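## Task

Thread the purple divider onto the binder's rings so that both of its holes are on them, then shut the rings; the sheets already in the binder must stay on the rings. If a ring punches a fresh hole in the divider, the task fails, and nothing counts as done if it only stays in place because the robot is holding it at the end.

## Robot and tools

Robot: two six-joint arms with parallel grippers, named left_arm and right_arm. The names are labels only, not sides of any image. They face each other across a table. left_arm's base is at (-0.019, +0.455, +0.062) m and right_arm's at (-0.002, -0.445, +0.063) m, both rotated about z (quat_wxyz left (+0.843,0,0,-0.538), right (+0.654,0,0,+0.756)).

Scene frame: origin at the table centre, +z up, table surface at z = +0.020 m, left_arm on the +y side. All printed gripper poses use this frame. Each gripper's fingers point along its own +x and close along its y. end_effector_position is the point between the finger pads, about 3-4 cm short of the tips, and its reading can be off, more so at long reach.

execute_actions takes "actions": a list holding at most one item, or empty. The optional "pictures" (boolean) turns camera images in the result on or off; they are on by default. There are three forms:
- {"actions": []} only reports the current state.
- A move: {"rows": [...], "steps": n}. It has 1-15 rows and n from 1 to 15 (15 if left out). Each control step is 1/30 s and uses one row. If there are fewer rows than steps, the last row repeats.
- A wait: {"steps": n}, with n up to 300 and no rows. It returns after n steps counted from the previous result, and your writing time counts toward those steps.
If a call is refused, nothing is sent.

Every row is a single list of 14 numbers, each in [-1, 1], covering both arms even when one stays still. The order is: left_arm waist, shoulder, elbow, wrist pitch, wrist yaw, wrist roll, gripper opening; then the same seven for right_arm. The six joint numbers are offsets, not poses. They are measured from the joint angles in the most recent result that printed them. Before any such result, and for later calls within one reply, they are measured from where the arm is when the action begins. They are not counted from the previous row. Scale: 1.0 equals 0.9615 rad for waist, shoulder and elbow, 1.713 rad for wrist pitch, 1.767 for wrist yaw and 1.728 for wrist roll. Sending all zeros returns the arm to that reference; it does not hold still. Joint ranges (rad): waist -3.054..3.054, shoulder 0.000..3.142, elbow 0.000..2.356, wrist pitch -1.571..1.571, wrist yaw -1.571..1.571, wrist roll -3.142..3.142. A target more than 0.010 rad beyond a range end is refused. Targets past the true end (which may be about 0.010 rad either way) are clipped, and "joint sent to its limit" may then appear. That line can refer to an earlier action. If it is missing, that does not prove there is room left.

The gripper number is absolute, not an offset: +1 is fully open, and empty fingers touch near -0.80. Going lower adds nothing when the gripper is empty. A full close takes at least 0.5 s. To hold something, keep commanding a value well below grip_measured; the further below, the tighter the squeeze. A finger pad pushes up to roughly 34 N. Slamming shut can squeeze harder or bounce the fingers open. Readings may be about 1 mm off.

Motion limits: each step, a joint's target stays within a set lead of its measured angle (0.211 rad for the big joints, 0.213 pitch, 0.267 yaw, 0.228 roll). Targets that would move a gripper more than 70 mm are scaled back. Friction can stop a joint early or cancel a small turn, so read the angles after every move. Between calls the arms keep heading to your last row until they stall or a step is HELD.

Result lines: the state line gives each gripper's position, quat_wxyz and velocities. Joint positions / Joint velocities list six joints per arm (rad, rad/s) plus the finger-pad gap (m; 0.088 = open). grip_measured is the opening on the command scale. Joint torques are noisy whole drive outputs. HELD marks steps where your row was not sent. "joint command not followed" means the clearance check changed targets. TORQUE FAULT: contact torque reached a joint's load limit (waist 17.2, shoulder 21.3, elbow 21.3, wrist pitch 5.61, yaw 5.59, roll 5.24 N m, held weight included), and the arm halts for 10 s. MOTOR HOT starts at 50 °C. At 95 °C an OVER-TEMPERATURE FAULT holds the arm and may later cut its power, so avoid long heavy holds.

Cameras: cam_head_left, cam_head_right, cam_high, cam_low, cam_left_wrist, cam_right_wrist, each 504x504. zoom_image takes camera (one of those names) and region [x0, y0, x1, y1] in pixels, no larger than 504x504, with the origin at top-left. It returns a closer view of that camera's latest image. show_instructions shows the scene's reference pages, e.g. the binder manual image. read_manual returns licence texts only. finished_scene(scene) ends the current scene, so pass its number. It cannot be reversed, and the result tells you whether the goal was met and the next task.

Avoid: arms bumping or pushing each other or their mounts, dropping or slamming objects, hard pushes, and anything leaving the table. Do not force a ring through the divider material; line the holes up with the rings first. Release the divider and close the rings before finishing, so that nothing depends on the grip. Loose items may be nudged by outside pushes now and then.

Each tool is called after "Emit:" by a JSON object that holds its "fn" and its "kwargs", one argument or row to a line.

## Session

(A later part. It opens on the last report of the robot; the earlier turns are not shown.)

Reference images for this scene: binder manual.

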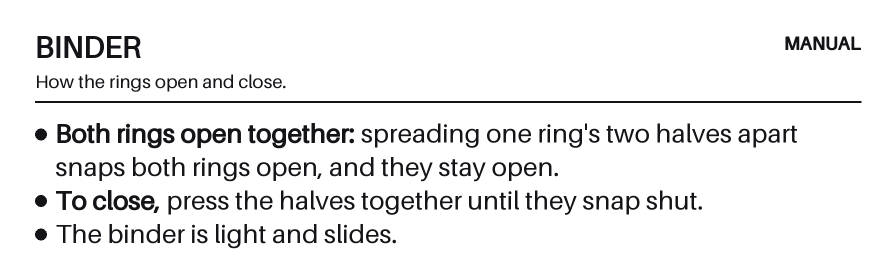

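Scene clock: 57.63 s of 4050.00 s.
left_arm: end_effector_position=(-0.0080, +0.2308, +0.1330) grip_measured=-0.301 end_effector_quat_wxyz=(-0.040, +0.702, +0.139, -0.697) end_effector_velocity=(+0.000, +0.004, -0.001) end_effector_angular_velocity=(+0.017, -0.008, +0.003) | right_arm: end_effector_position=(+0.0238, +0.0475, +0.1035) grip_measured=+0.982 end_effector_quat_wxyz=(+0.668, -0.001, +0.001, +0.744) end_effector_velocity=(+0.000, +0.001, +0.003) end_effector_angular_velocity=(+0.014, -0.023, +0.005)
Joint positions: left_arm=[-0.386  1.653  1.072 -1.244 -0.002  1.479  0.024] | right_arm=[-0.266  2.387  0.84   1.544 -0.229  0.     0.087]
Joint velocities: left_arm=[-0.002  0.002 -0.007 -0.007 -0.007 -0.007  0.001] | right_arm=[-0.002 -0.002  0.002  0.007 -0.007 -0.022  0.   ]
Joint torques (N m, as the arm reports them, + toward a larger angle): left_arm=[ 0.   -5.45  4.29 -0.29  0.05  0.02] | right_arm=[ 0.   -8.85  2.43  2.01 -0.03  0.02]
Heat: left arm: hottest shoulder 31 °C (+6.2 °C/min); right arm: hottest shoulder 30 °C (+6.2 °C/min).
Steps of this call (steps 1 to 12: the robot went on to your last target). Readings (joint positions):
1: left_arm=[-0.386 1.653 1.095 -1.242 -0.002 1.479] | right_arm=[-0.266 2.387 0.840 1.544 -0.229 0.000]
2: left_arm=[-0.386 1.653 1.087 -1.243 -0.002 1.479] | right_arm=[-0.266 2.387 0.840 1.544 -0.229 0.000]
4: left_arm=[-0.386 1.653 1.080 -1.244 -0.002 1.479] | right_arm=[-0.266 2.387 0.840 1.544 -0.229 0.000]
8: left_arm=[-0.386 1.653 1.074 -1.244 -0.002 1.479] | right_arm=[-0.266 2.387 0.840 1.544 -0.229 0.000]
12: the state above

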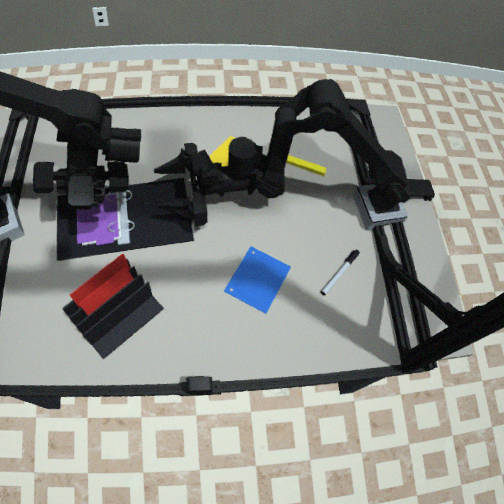

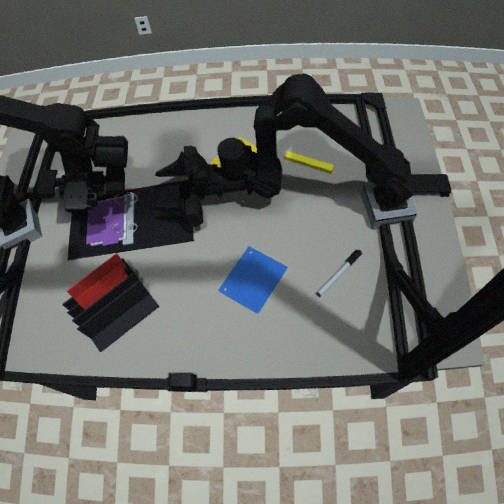

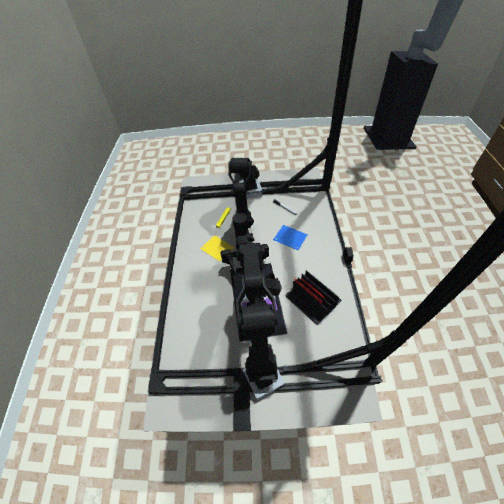

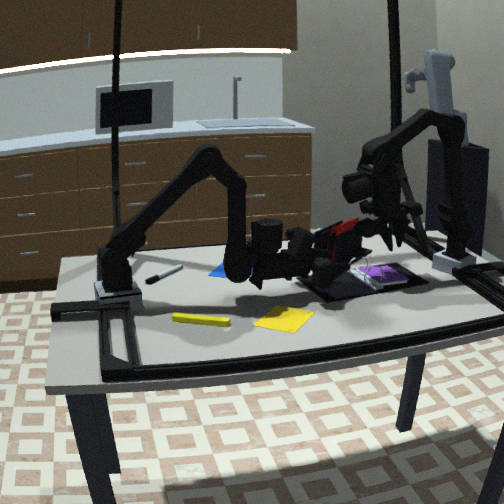

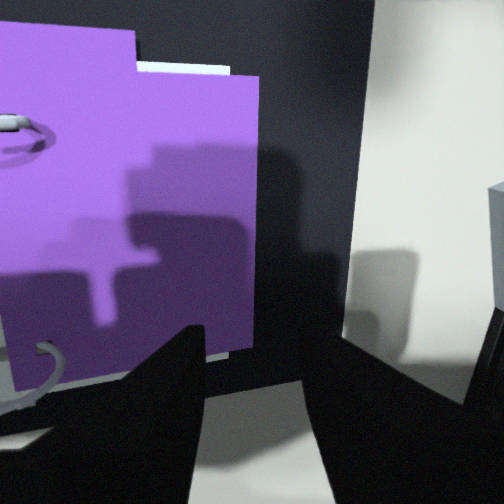

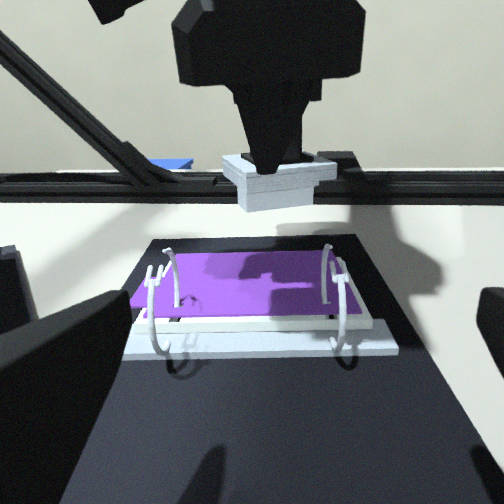

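Emit:
{"fn": "execute_actions", "kwargs": {
  "actions": [
    {"rows":[[0,0,0,0,0,0,1,-0.6,-0.05,0,0,0,0,1]]}
  ],
  "pictures": false
}}

Emit:
{"fn": "execute_actions", "kwargs": {
  "actions": [
    {"rows":[[0.132,0.075,0.082,0.147,0,0.071,1,-0.2,0,0,0,0,0,1]]}
  ],
  "pictures": false
}}

Emit:
{"fn": "execute_actions", "kwargs": {
  "actions": [
    {"steps":8}
  ],
  "pictures": false
}}

Emit:
{"fn": "execute_actions", "kwargs": {
  "actions": [
    {"rows":[[0,0.088,-0.125,0.107,0,0,1,0,0,0,0,0,0,1]]}
  ]
}}

Scene clock: 60.97 s of 4050.00 s.
left_arm: end_effector_position=(-0.0080, +0.2314, +0.1327) grip_measured=+0.995 end_effector_quat_wxyz=(-0.041, +0.702, +0.139, -0.697) end_effector_velocity=(-0.002, +0.007, +0.000) end_effector_angular_velocity=(+0.027, +0.007, +0.006) | right_arm: end_effector_position=(+0.2388, -0.0130, +0.1147) grip_measured=+0.982 end_effector_quat_wxyz=(+0.818, +0.004, -0.010, +0.576) end_effector_velocity=(+0.430, -0.236, +0.019) end_effector_angular_velocity=(+0.028, -0.027, -0.996)
Joint positions: left_arm=[-0.386  1.653  1.07  -1.244 -0.002  1.479  0.088] | right_arm=[-0.724  2.363  0.84   1.544 -0.234  0.     0.087]
Joint velocities: left_arm=[-0.002 -0.002 -0.007 -0.022  0.007 -0.007  0.009] | right_arm=[-0.989 -0.042  0.002 -0.007  0.007 -0.007  0.   ]
Joint torques (N m, as the arm reports them, + toward a larger angle): left_arm=[ 0.   -5.43  6.1  -0.14  0.06  0.01] | right_arm=[ -0.3  -11.08   2.51   2.     0.13   0.01]
Heat: left arm: hottest shoulder 31 °C (+5.0 °C/min); right arm: hottest shoulder 31 °C (+7.0 °C/min).
Steps of this call (steps 1 to 30: the robot went on to your last target; steps 31 to 85: nothing new was sent; steps 86 to 100: all 15 steps of this action). Readings (joint positions):
86: left_arm=[-0.386 1.653 1.070 -1.244 -0.002 1.479] | right_arm=[-0.272 2.387 0.840 1.544 -0.234 0.000]
87: left_arm=[-0.386 1.653 1.070 -1.244 -0.002 1.479] | right_arm=[-0.292 2.385 0.840 1.544 -0.237 0.000]
89: left_arm=[-0.386 1.653 1.070 -1.244 -0.002 1.479] | right_arm=[-0.354 2.381 0.840 1.544 -0.237 0.000]
93: left_arm=[-0.386 1.653 1.070 -1.244 -0.002 1.479] | right_arm=[-0.492 2.370 0.840 1.544 -0.235 0.000]
100: the state above

Scene clock: 61.47 s of 4050.00 s.
left_arm: end_effector_position=(+0.0311, +0.1639, +0.1271) grip_measured=+1.000 end_effector_quat_wxyz=(+0.052, +0.705, +0.051, -0.705) end_effector_velocity=(+0.008, -0.009, +0.001) end_effector_angular_velocity=(-0.040, -0.014, -0.005) | right_arm: end_effector_position=(+0.3145, -0.0648, +0.1151) grip_measured=+0.982 end_effector_quat_wxyz=(+0.868, +0.003, -0.011, +0.497) end_effector_velocity=(+0.007, -0.007, -0.001) end_effector_angular_velocity=(-0.009, -0.002, -0.005)
Joint positions: left_arm=[-0.263  1.709  1.14  -0.999 -0.     1.597  0.088] | right_arm=[-0.909  2.362  0.84   1.544 -0.233  0.     0.087]
Joint velocities: left_arm=[ 0.017  0.002  0.007  0.037 -0.007  0.022  0.   ] | right_arm=[-0.027 -0.002 -0.002 -0.007 -0.022 -0.007 -0.   ]
Joint torques (N m, as the arm reports them, + toward a larger angle): left_arm=[ 0.19 -4.81  7.64  0.5   0.03  0.09] | right_arm=[-0.41 -8.76  2.53  1.99 -0.06  0.02]
Heat: left arm: hottest shoulder 30 °C (+4.0 °C/min); right arm: hottest shoulder 31 °C (+7.1 °C/min).
Steps of this call (steps 1 to 15: all 15 steps of this action). Readings (joint positions):
1: left_arm=[-0.378 1.657 1.075 -1.228 0.003 1.500] | right_arm=[-0.756 2.362 0.840 1.544 -0.234 0.000]
2: left_arm=[-0.355 1.665 1.083 -1.175 0.004 1.525] | right_arm=[-0.790 2.362 0.840 1.544 -0.234 0.000]
4: left_arm=[-0.308 1.689 1.114 -1.081 0.001 1.554] | right_arm=[-0.850 2.362 0.840 1.544 -0.234 0.000]
8: left_arm=[-0.271 1.702 1.135 -1.027 -0.000 1.584] | right_arm=[-0.904 2.362 0.840 1.544 -0.233 0.000]
15: the state above

Scene clock: 61.73 s of 4050.00 s.
left_arm: end_effector_position=(+0.0318, +0.1627, +0.1272) grip_measured=+1.000 end_effector_quat_wxyz=(+0.053, +0.706, +0.048, -0.705) end_effector_velocity=(-0.001, +0.002, -0.001) end_effector_angular_velocity=(+0.013, -0.005, -0.015) | right_arm: end_effector_position=(+0.3158, -0.0659, +0.1151) grip_measured=+0.982 end_effector_quat_wxyz=(+0.869, +0.003, -0.011, +0.495) end_effector_velocity=(-0.003, -0.000, -0.003) end_effector_angular_velocity=(-0.013, +0.002, +0.019)
Joint positions: left_arm=[-0.262  1.71   1.141 -0.995 -0.     1.599  0.088] | right_arm=[-0.912  2.362  0.84   1.544 -0.233  0.     0.087]
Joint velocities: left_arm=[-0.007  0.002 -0.002 -0.007 -0.007  0.007  0.   ] | right_arm=[-0.002 -0.002 -0.007 -0.007 -0.022 -0.007  0.   ]
Joint torques (N m, as the arm reports them, + toward a larger angle): left_arm=[ 0.29 -4.88  7.59  0.57  0.03  0.07] | right_arm=[-0.34 -8.74  2.53  1.98 -0.07  0.01]
Heat: left arm: hottest shoulder 30 °C (+4.0 °C/min); right arm: hottest shoulder 31 °C (+7.0 °C/min).
Steps of this call (steps 1 to 8: the robot went on to your last target). Readings (joint positions):
1: left_arm=[-0.263 1.709 1.140 -0.998 -0.000 1.597] | right_arm=[-0.909 2.362 0.840 1.544 -0.233 0.000]
2: left_arm=[-0.263 1.709 1.140 -0.997 -0.000 1.598] | right_arm=[-0.910 2.362 0.840 1.544 -0.233 0.000]
4: left_arm=[-0.262 1.710 1.140 -0.996 -0.000 1.598] | right_arm=[-0.911 2.362 0.840 1.544 -0.233 0.000]
8: the state above

Scene clock: 62.23 s of 4050.00 s.
left_arm: end_effector_position=(+0.0318, +0.1626, +0.0825) grip_measured=+1.000 end_effector_quat_wxyz=(+0.053, +0.705, +0.049, -0.705) end_effector_velocity=(-0.001, +0.006, -0.006) end_effector_angular_velocity=(+0.016, +0.010, +0.010) | right_arm: end_effector_position=(+0.3158, -0.0659, +0.1151) grip_measured=+0.982 end_effector_quat_wxyz=(+0.869, +0.003, -0.011, +0.495) end_effector_velocity=(-0.002, +0.000, -0.000) end_effector_angular_velocity=(+0.005, +0.004, +0.020)
Joint positions: left_arm=[-0.262  1.783  1.034 -0.817 -0.     1.599  0.088] | right_arm=[-0.912  2.362  0.84   1.544 -0.233  0.     0.087]
Joint velocities: left_arm=[ 0.002  0.002 -0.022  0.007  0.007 -0.007  0.   ] | right_arm=[-0.002  0.002 -0.002  0.007 -0.022  0.007 -0.   ]
Joint torques (N m, as the arm reports them, + toward a larger angle): left_arm=[ 0.   -5.41  4.41  0.57  0.06 -0.02] | right_arm=[ 0.   -8.86  2.51  1.99 -0.04  0.01]
Heat: left arm: hottest shoulder 30 °C (+4.1 °C/min); right arm: hottest shoulder 31 °C (+6.1 °C/min).
Steps of this call (steps 1 to 15: all 15 steps of this action). Readings (joint positions):
1: left_arm=[-0.262 1.715 1.129 -0.968 -0.000 1.599] | right_arm=[-0.912 2.362 0.840 1.544 -0.233 0.000]
2: left_arm=[-0.262 1.720 1.113 -0.920 -0.000 1.599] | right_arm=[-0.912 2.362 0.840 1.544 -0.233 0.000]
4: left_arm=[-0.262 1.747 1.086 -0.874 -0.000 1.599] | right_arm=[-0.912 2.362 0.840 1.544 -0.233 0.000]
8: left_arm=[-0.262 1.781 1.040 -0.838 -0.000 1.599] | right_arm=[-0.912 2.362 0.840 1.544 -0.233 0.000]
15: the state above

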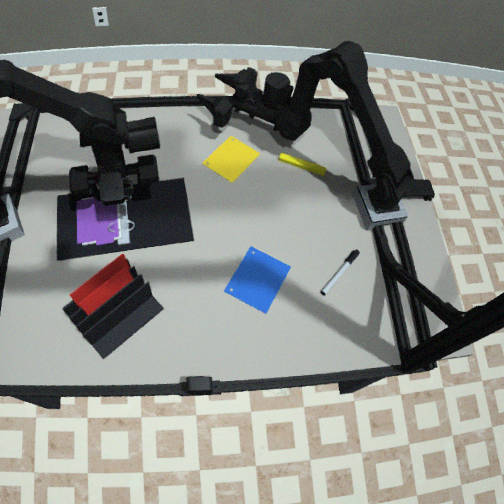

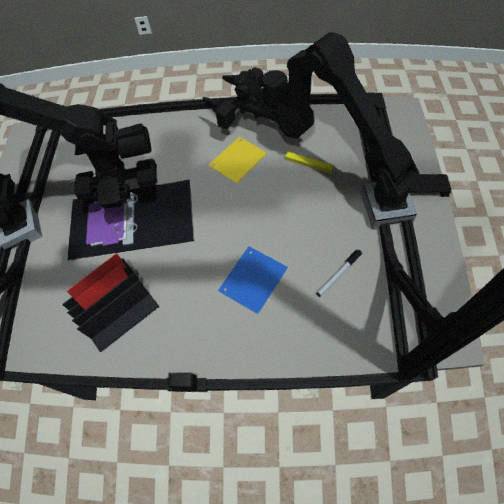

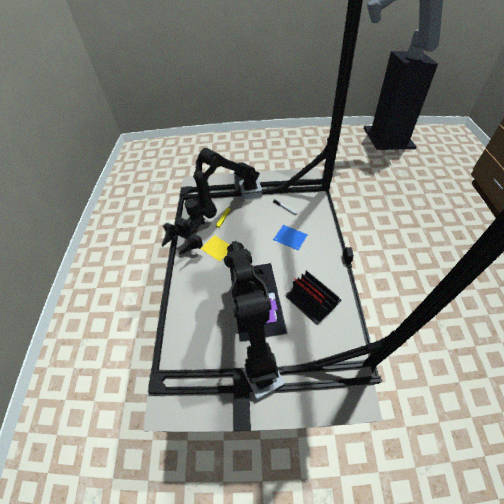

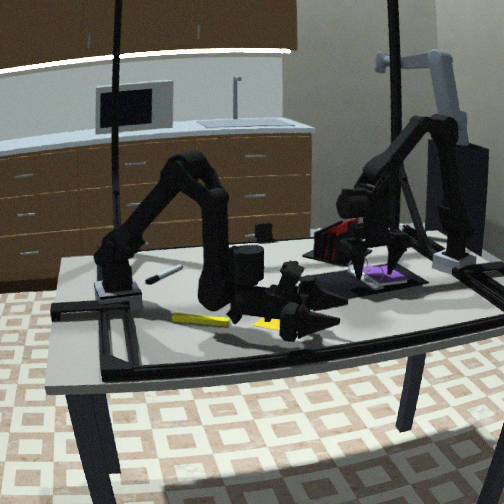

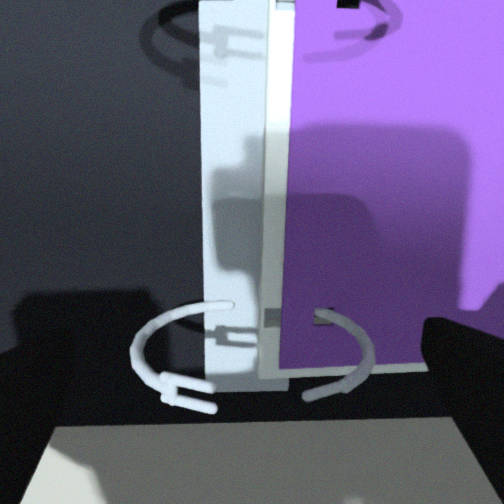

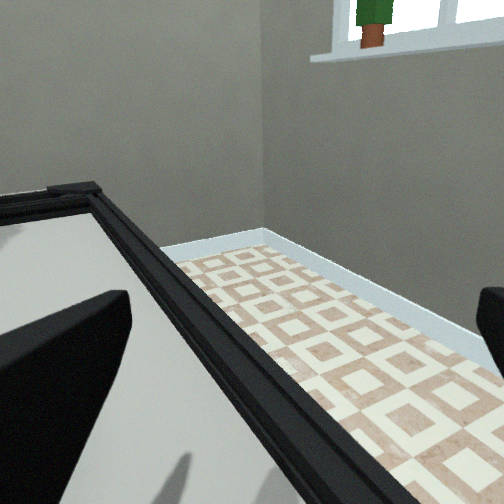

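Emit:
{"fn": "execute_actions", "kwargs": {
  "actions": [
    {"rows":[[0,0,0,0,0,0,0.6,0,0,0,0,0,0,1],[0,0,0,0,0,0,0.55,0,0,0,0,0,0,1],[0,0,0,0,0,0,0.5,0,0,0,0,0,0,1],[0,0,0,0,0,0,0.45,0,0,0,0,0,0,1],[0,0,0,0,0,0,0.4,0,0,0,0,0,0,1],[0,0,0,0,0,0,0.35,0,0,0,0,0,0,1],[0,0,0,0,0,0,0.3,0,0,0,0,0,0,1],[0,0,0,0,0,0,0.25,0,0,0,0,0,0,1],[0,0,0,0,0,0,0.2,0,0,0,0,0,0,1],[0,0,0,0,0,0,0.13,0,0,0,0,0,0,1]]}
  ],
  "pictures": false
}}

Emit:
{"fn": "execute_actions", "kwargs": {
  "actions": [
    {"steps":8}
  ],
  "pictures": false
}}

Emit:
{"fn": "execute_actions", "kwargs": {
  "actions": [
    {"rows":[[0,0,0,0,0,0,1,0,0,0,0,0,0,1],[0,0,0,0,0,0,1,0,0,0,0,0,0,1],[0,0,0,0,0,0,1,0,0,0,0,0,0,1],[0,-0.088,0.125,-0.107,0,0,1,0,0,0,0,0,0,1]]}
  ]
}}

Scene clock: 66.47 s of 4050.00 s.
left_arm: end_effector_position=(+0.0318, +0.1625, +0.0836) grip_measured=+0.183 end_effector_quat_wxyz=(+0.054, +0.706, +0.049, -0.705) end_effector_velocity=(+0.002, +0.001, +0.001) end_effector_angular_velocity=(+0.006, -0.021, +0.005) | right_arm: end_effector_position=(+0.3157, -0.0659, +0.1150) grip_measured=+0.982 end_effector_quat_wxyz=(+0.869, +0.003, -0.011, +0.495) end_effector_velocity=(-0.000, -0.001, -0.001) end_effector_angular_velocity=(-0.009, -0.001, +0.005)
Joint positions: left_arm=[-0.262  1.779  1.034 -0.818 -0.     1.597  0.048] | right_arm=[-0.912  2.362  0.84   1.544 -0.233  0.     0.087]
Joint velocities: left_arm=[-0.002 -0.002  0.002 -0.007 -0.022 -0.007 -0.022] | right_arm=[-0.002 -0.002 -0.002 -0.007 -0.007 -0.007 -0.   ]
Joint torques (N m, as the arm reports them, + toward a larger angle): left_arm=[-0.07 -6.08  6.03  0.38  0.07  0.06] | right_arm=[ 0.01 -8.89  2.53  2.01 -0.02  0.01]
Heat: left arm: hottest shoulder 30 °C (+3.0 °C/min); right arm: hottest shoulder 31 °C (+6.1 °C/min).
Steps of this call (steps 1 to 15: the robot went on to your last target; steps 16 to 90: nothing new was sent; then 0.73 s passed at rest; steps 91 to 105: all 15 steps of this action). Readings (joint positions):
91: left_arm=[-0.262 1.783 1.033 -0.814 -0.000 1.599] | right_arm=[-0.912 2.362 0.840 1.544 -0.233 0.000]
92: left_arm=[-0.262 1.783 1.033 -0.814 -0.000 1.599] | right_arm=[-0.912 2.362 0.840 1.544 -0.233 0.000]
94: left_arm=[-0.262 1.783 1.033 -0.814 -0.000 1.599] | right_arm=[-0.912 2.362 0.840 1.544 -0.233 0.000]
98: left_arm=[-0.262 1.783 1.033 -0.814 -0.000 1.599] | right_arm=[-0.912 2.362 0.840 1.544 -0.233 0.000]
105: the state above

Scene clock: 66.73 s of 4050.00 s.
left_arm: end_effector_position=(+0.0318, +0.1626, +0.0836) grip_measured=+0.150 end_effector_quat_wxyz=(+0.054, +0.706, +0.049, -0.705) end_effector_velocity=(+0.000, -0.000, +0.004) end_effector_angular_velocity=(-0.006, -0.008, +0.005) | right_arm: end_effector_position=(+0.3157, -0.0659, +0.1150) grip_measured=+0.982 end_effector_quat_wxyz=(+0.869, +0.003, -0.011, +0.495) end_effector_velocity=(-0.002, +0.001, +0.001) end_effector_angular_velocity=(-0.006, -0.005, +0.019)
Joint positions: left_arm=[-0.262  1.779  1.034 -0.819 -0.     1.597  0.046] | right_arm=[-0.912  2.362  0.84   1.544 -0.233  0.     0.087]
Joint velocities: left_arm=[-0.002 -0.012  0.002 -0.007 -0.007 -0.007  0.   ] | right_arm=[-0.002 -0.007 -0.002 -0.007 -0.022 -0.007 -0.   ]
Joint torques (N m, as the arm reports them, + toward a larger angle): left_arm=[-0.02 -6.07  6.1   0.42  0.05  0.07] | right_arm=[-0.06 -8.92  2.52  1.98 -0.02  0.01]
Heat: left arm: hottest shoulder 30 °C (+3.0 °C/min); right arm: hottest shoulder 31 °C (+6.0 °C/min).
Steps of this call (steps 1 to 8: the robot went on to your last target). Readings (joint positions):
1: left_arm=[-0.262 1.779 1.034 -0.818 -0.000 1.597] | right_arm=[-0.912 2.362 0.840 1.544 -0.233 0.000]
2: left_arm=[-0.262 1.779 1.034 -0.819 -0.000 1.597] | right_arm=[-0.912 2.362 0.840 1.544 -0.233 0.000]
4: left_arm=[-0.262 1.779 1.034 -0.819 -0.000 1.597] | right_arm=[-0.912 2.362 0.840 1.544 -0.233 0.000]
8: the state above

Scene clock: 67.23 s of 4050.00 s.
left_arm: end_effector_position=(+0.0321, +0.1610, +0.1307) grip_measured=+1.000 end_effector_quat_wxyz=(+0.059, +0.706, +0.044, -0.704) end_effector_velocity=(-0.001, +0.023, -0.002) end_effector_angular_velocity=(+0.102, -0.004, +0.005) | right_arm: end_effector_position=(+0.3157, -0.0659, +0.1150) grip_measured=+0.982 end_effector_quat_wxyz=(+0.869, +0.003, -0.011, +0.495) end_effector_velocity=(+0.000, +0.000, +0.001) end_effector_angular_velocity=(+0.009, +0.001, +0.005)
Joint positions: left_arm=[-0.262  1.7    1.144 -0.993 -0.     1.597  0.088] | right_arm=[-0.912  2.362  0.84   1.544 -0.233  0.     0.087]
Joint velocities: left_arm=[-0.002 -0.002 -0.007 -0.095 -0.022 -0.007  0.   ] | right_arm=[-0.002  0.002  0.002  0.007 -0.007  0.007 -0.   ]
Joint torques (N m, as the arm reports them, + toward a larger angle): left_arm=[-0.02 -6.78  7.44  0.25  0.07 -0.01] | right_arm=[ 0.   -8.85  2.56  2.   -0.01  0.02]
Heat: left arm: hottest shoulder 30 °C (+3.0 °C/min); right arm: hottest shoulder 31 °C (+6.1 °C/min).
Steps of this call (steps 1 to 15: all 15 steps of this action). Readings (joint positions):
1: left_arm=[-0.262 1.779 1.034 -0.819 -0.000 1.597] | right_arm=[-0.912 2.362 0.840 1.544 -0.233 0.000]
2: left_arm=[-0.262 1.779 1.034 -0.819 -0.000 1.597] | right_arm=[-0.912 2.362 0.840 1.544 -0.233 0.000]
4: left_arm=[-0.262 1.774 1.048 -0.846 -0.000 1.597] | right_arm=[-0.912 2.362 0.840 1.544 -0.233 0.000]
8: left_arm=[-0.262 1.728 1.112 -0.947 -0.000 1.597] | right_arm=[-0.912 2.362 0.840 1.544 -0.233 0.000]
15: the state above

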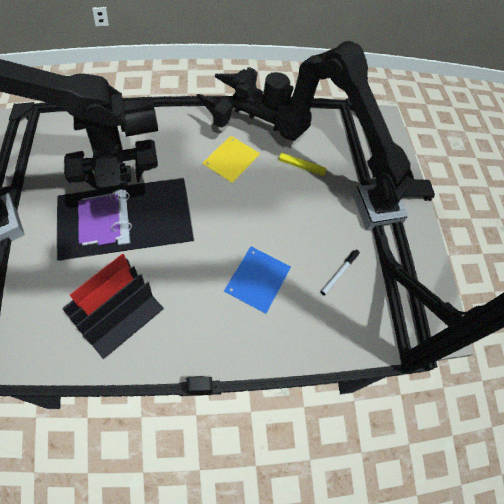

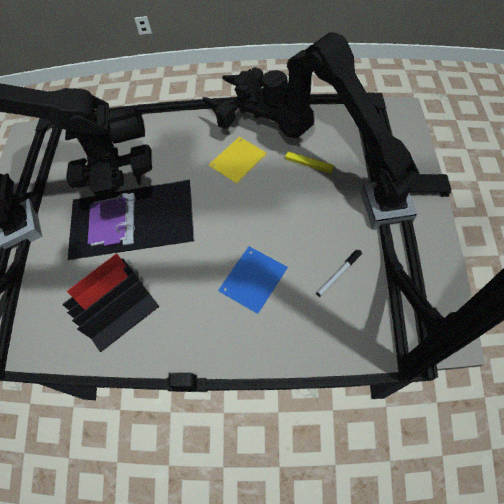

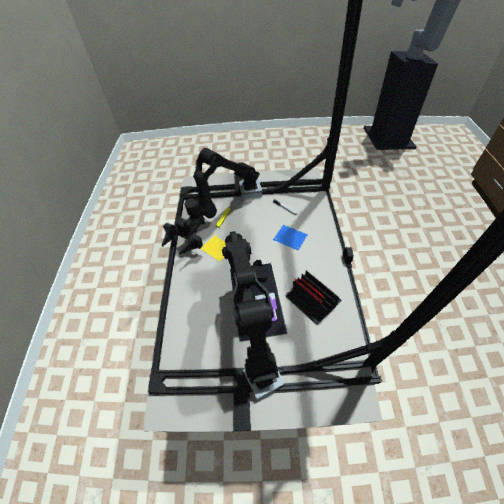

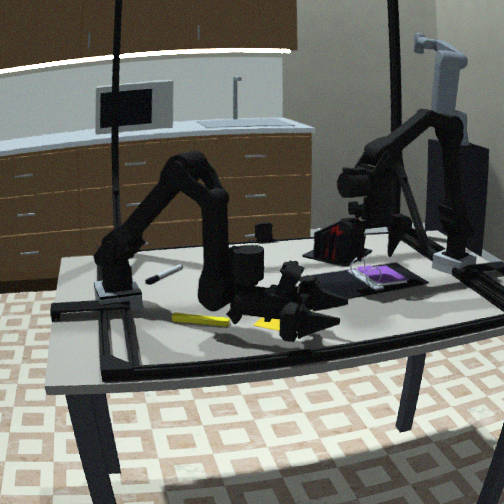

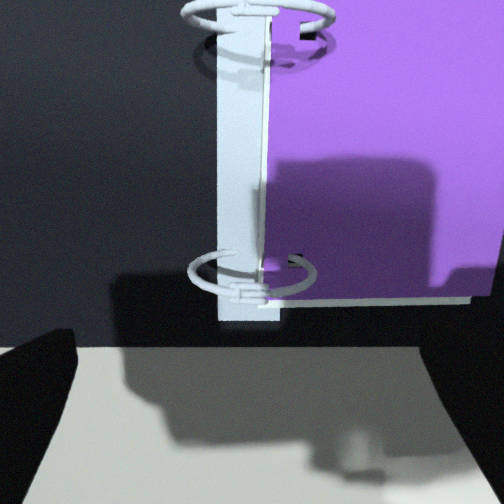

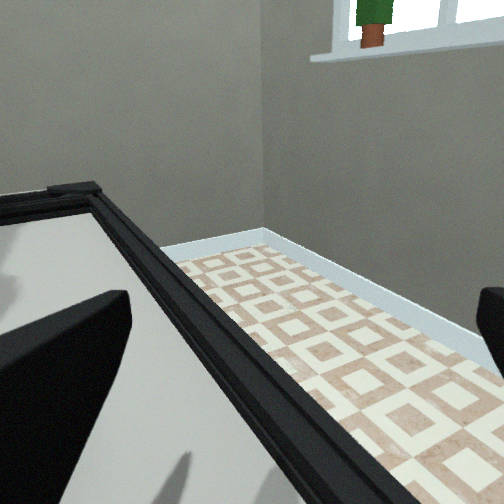

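Emit:
{"fn": "finished_scene", "kwargs": {
  "scene": 2
}}

The scene is finished: the task was done.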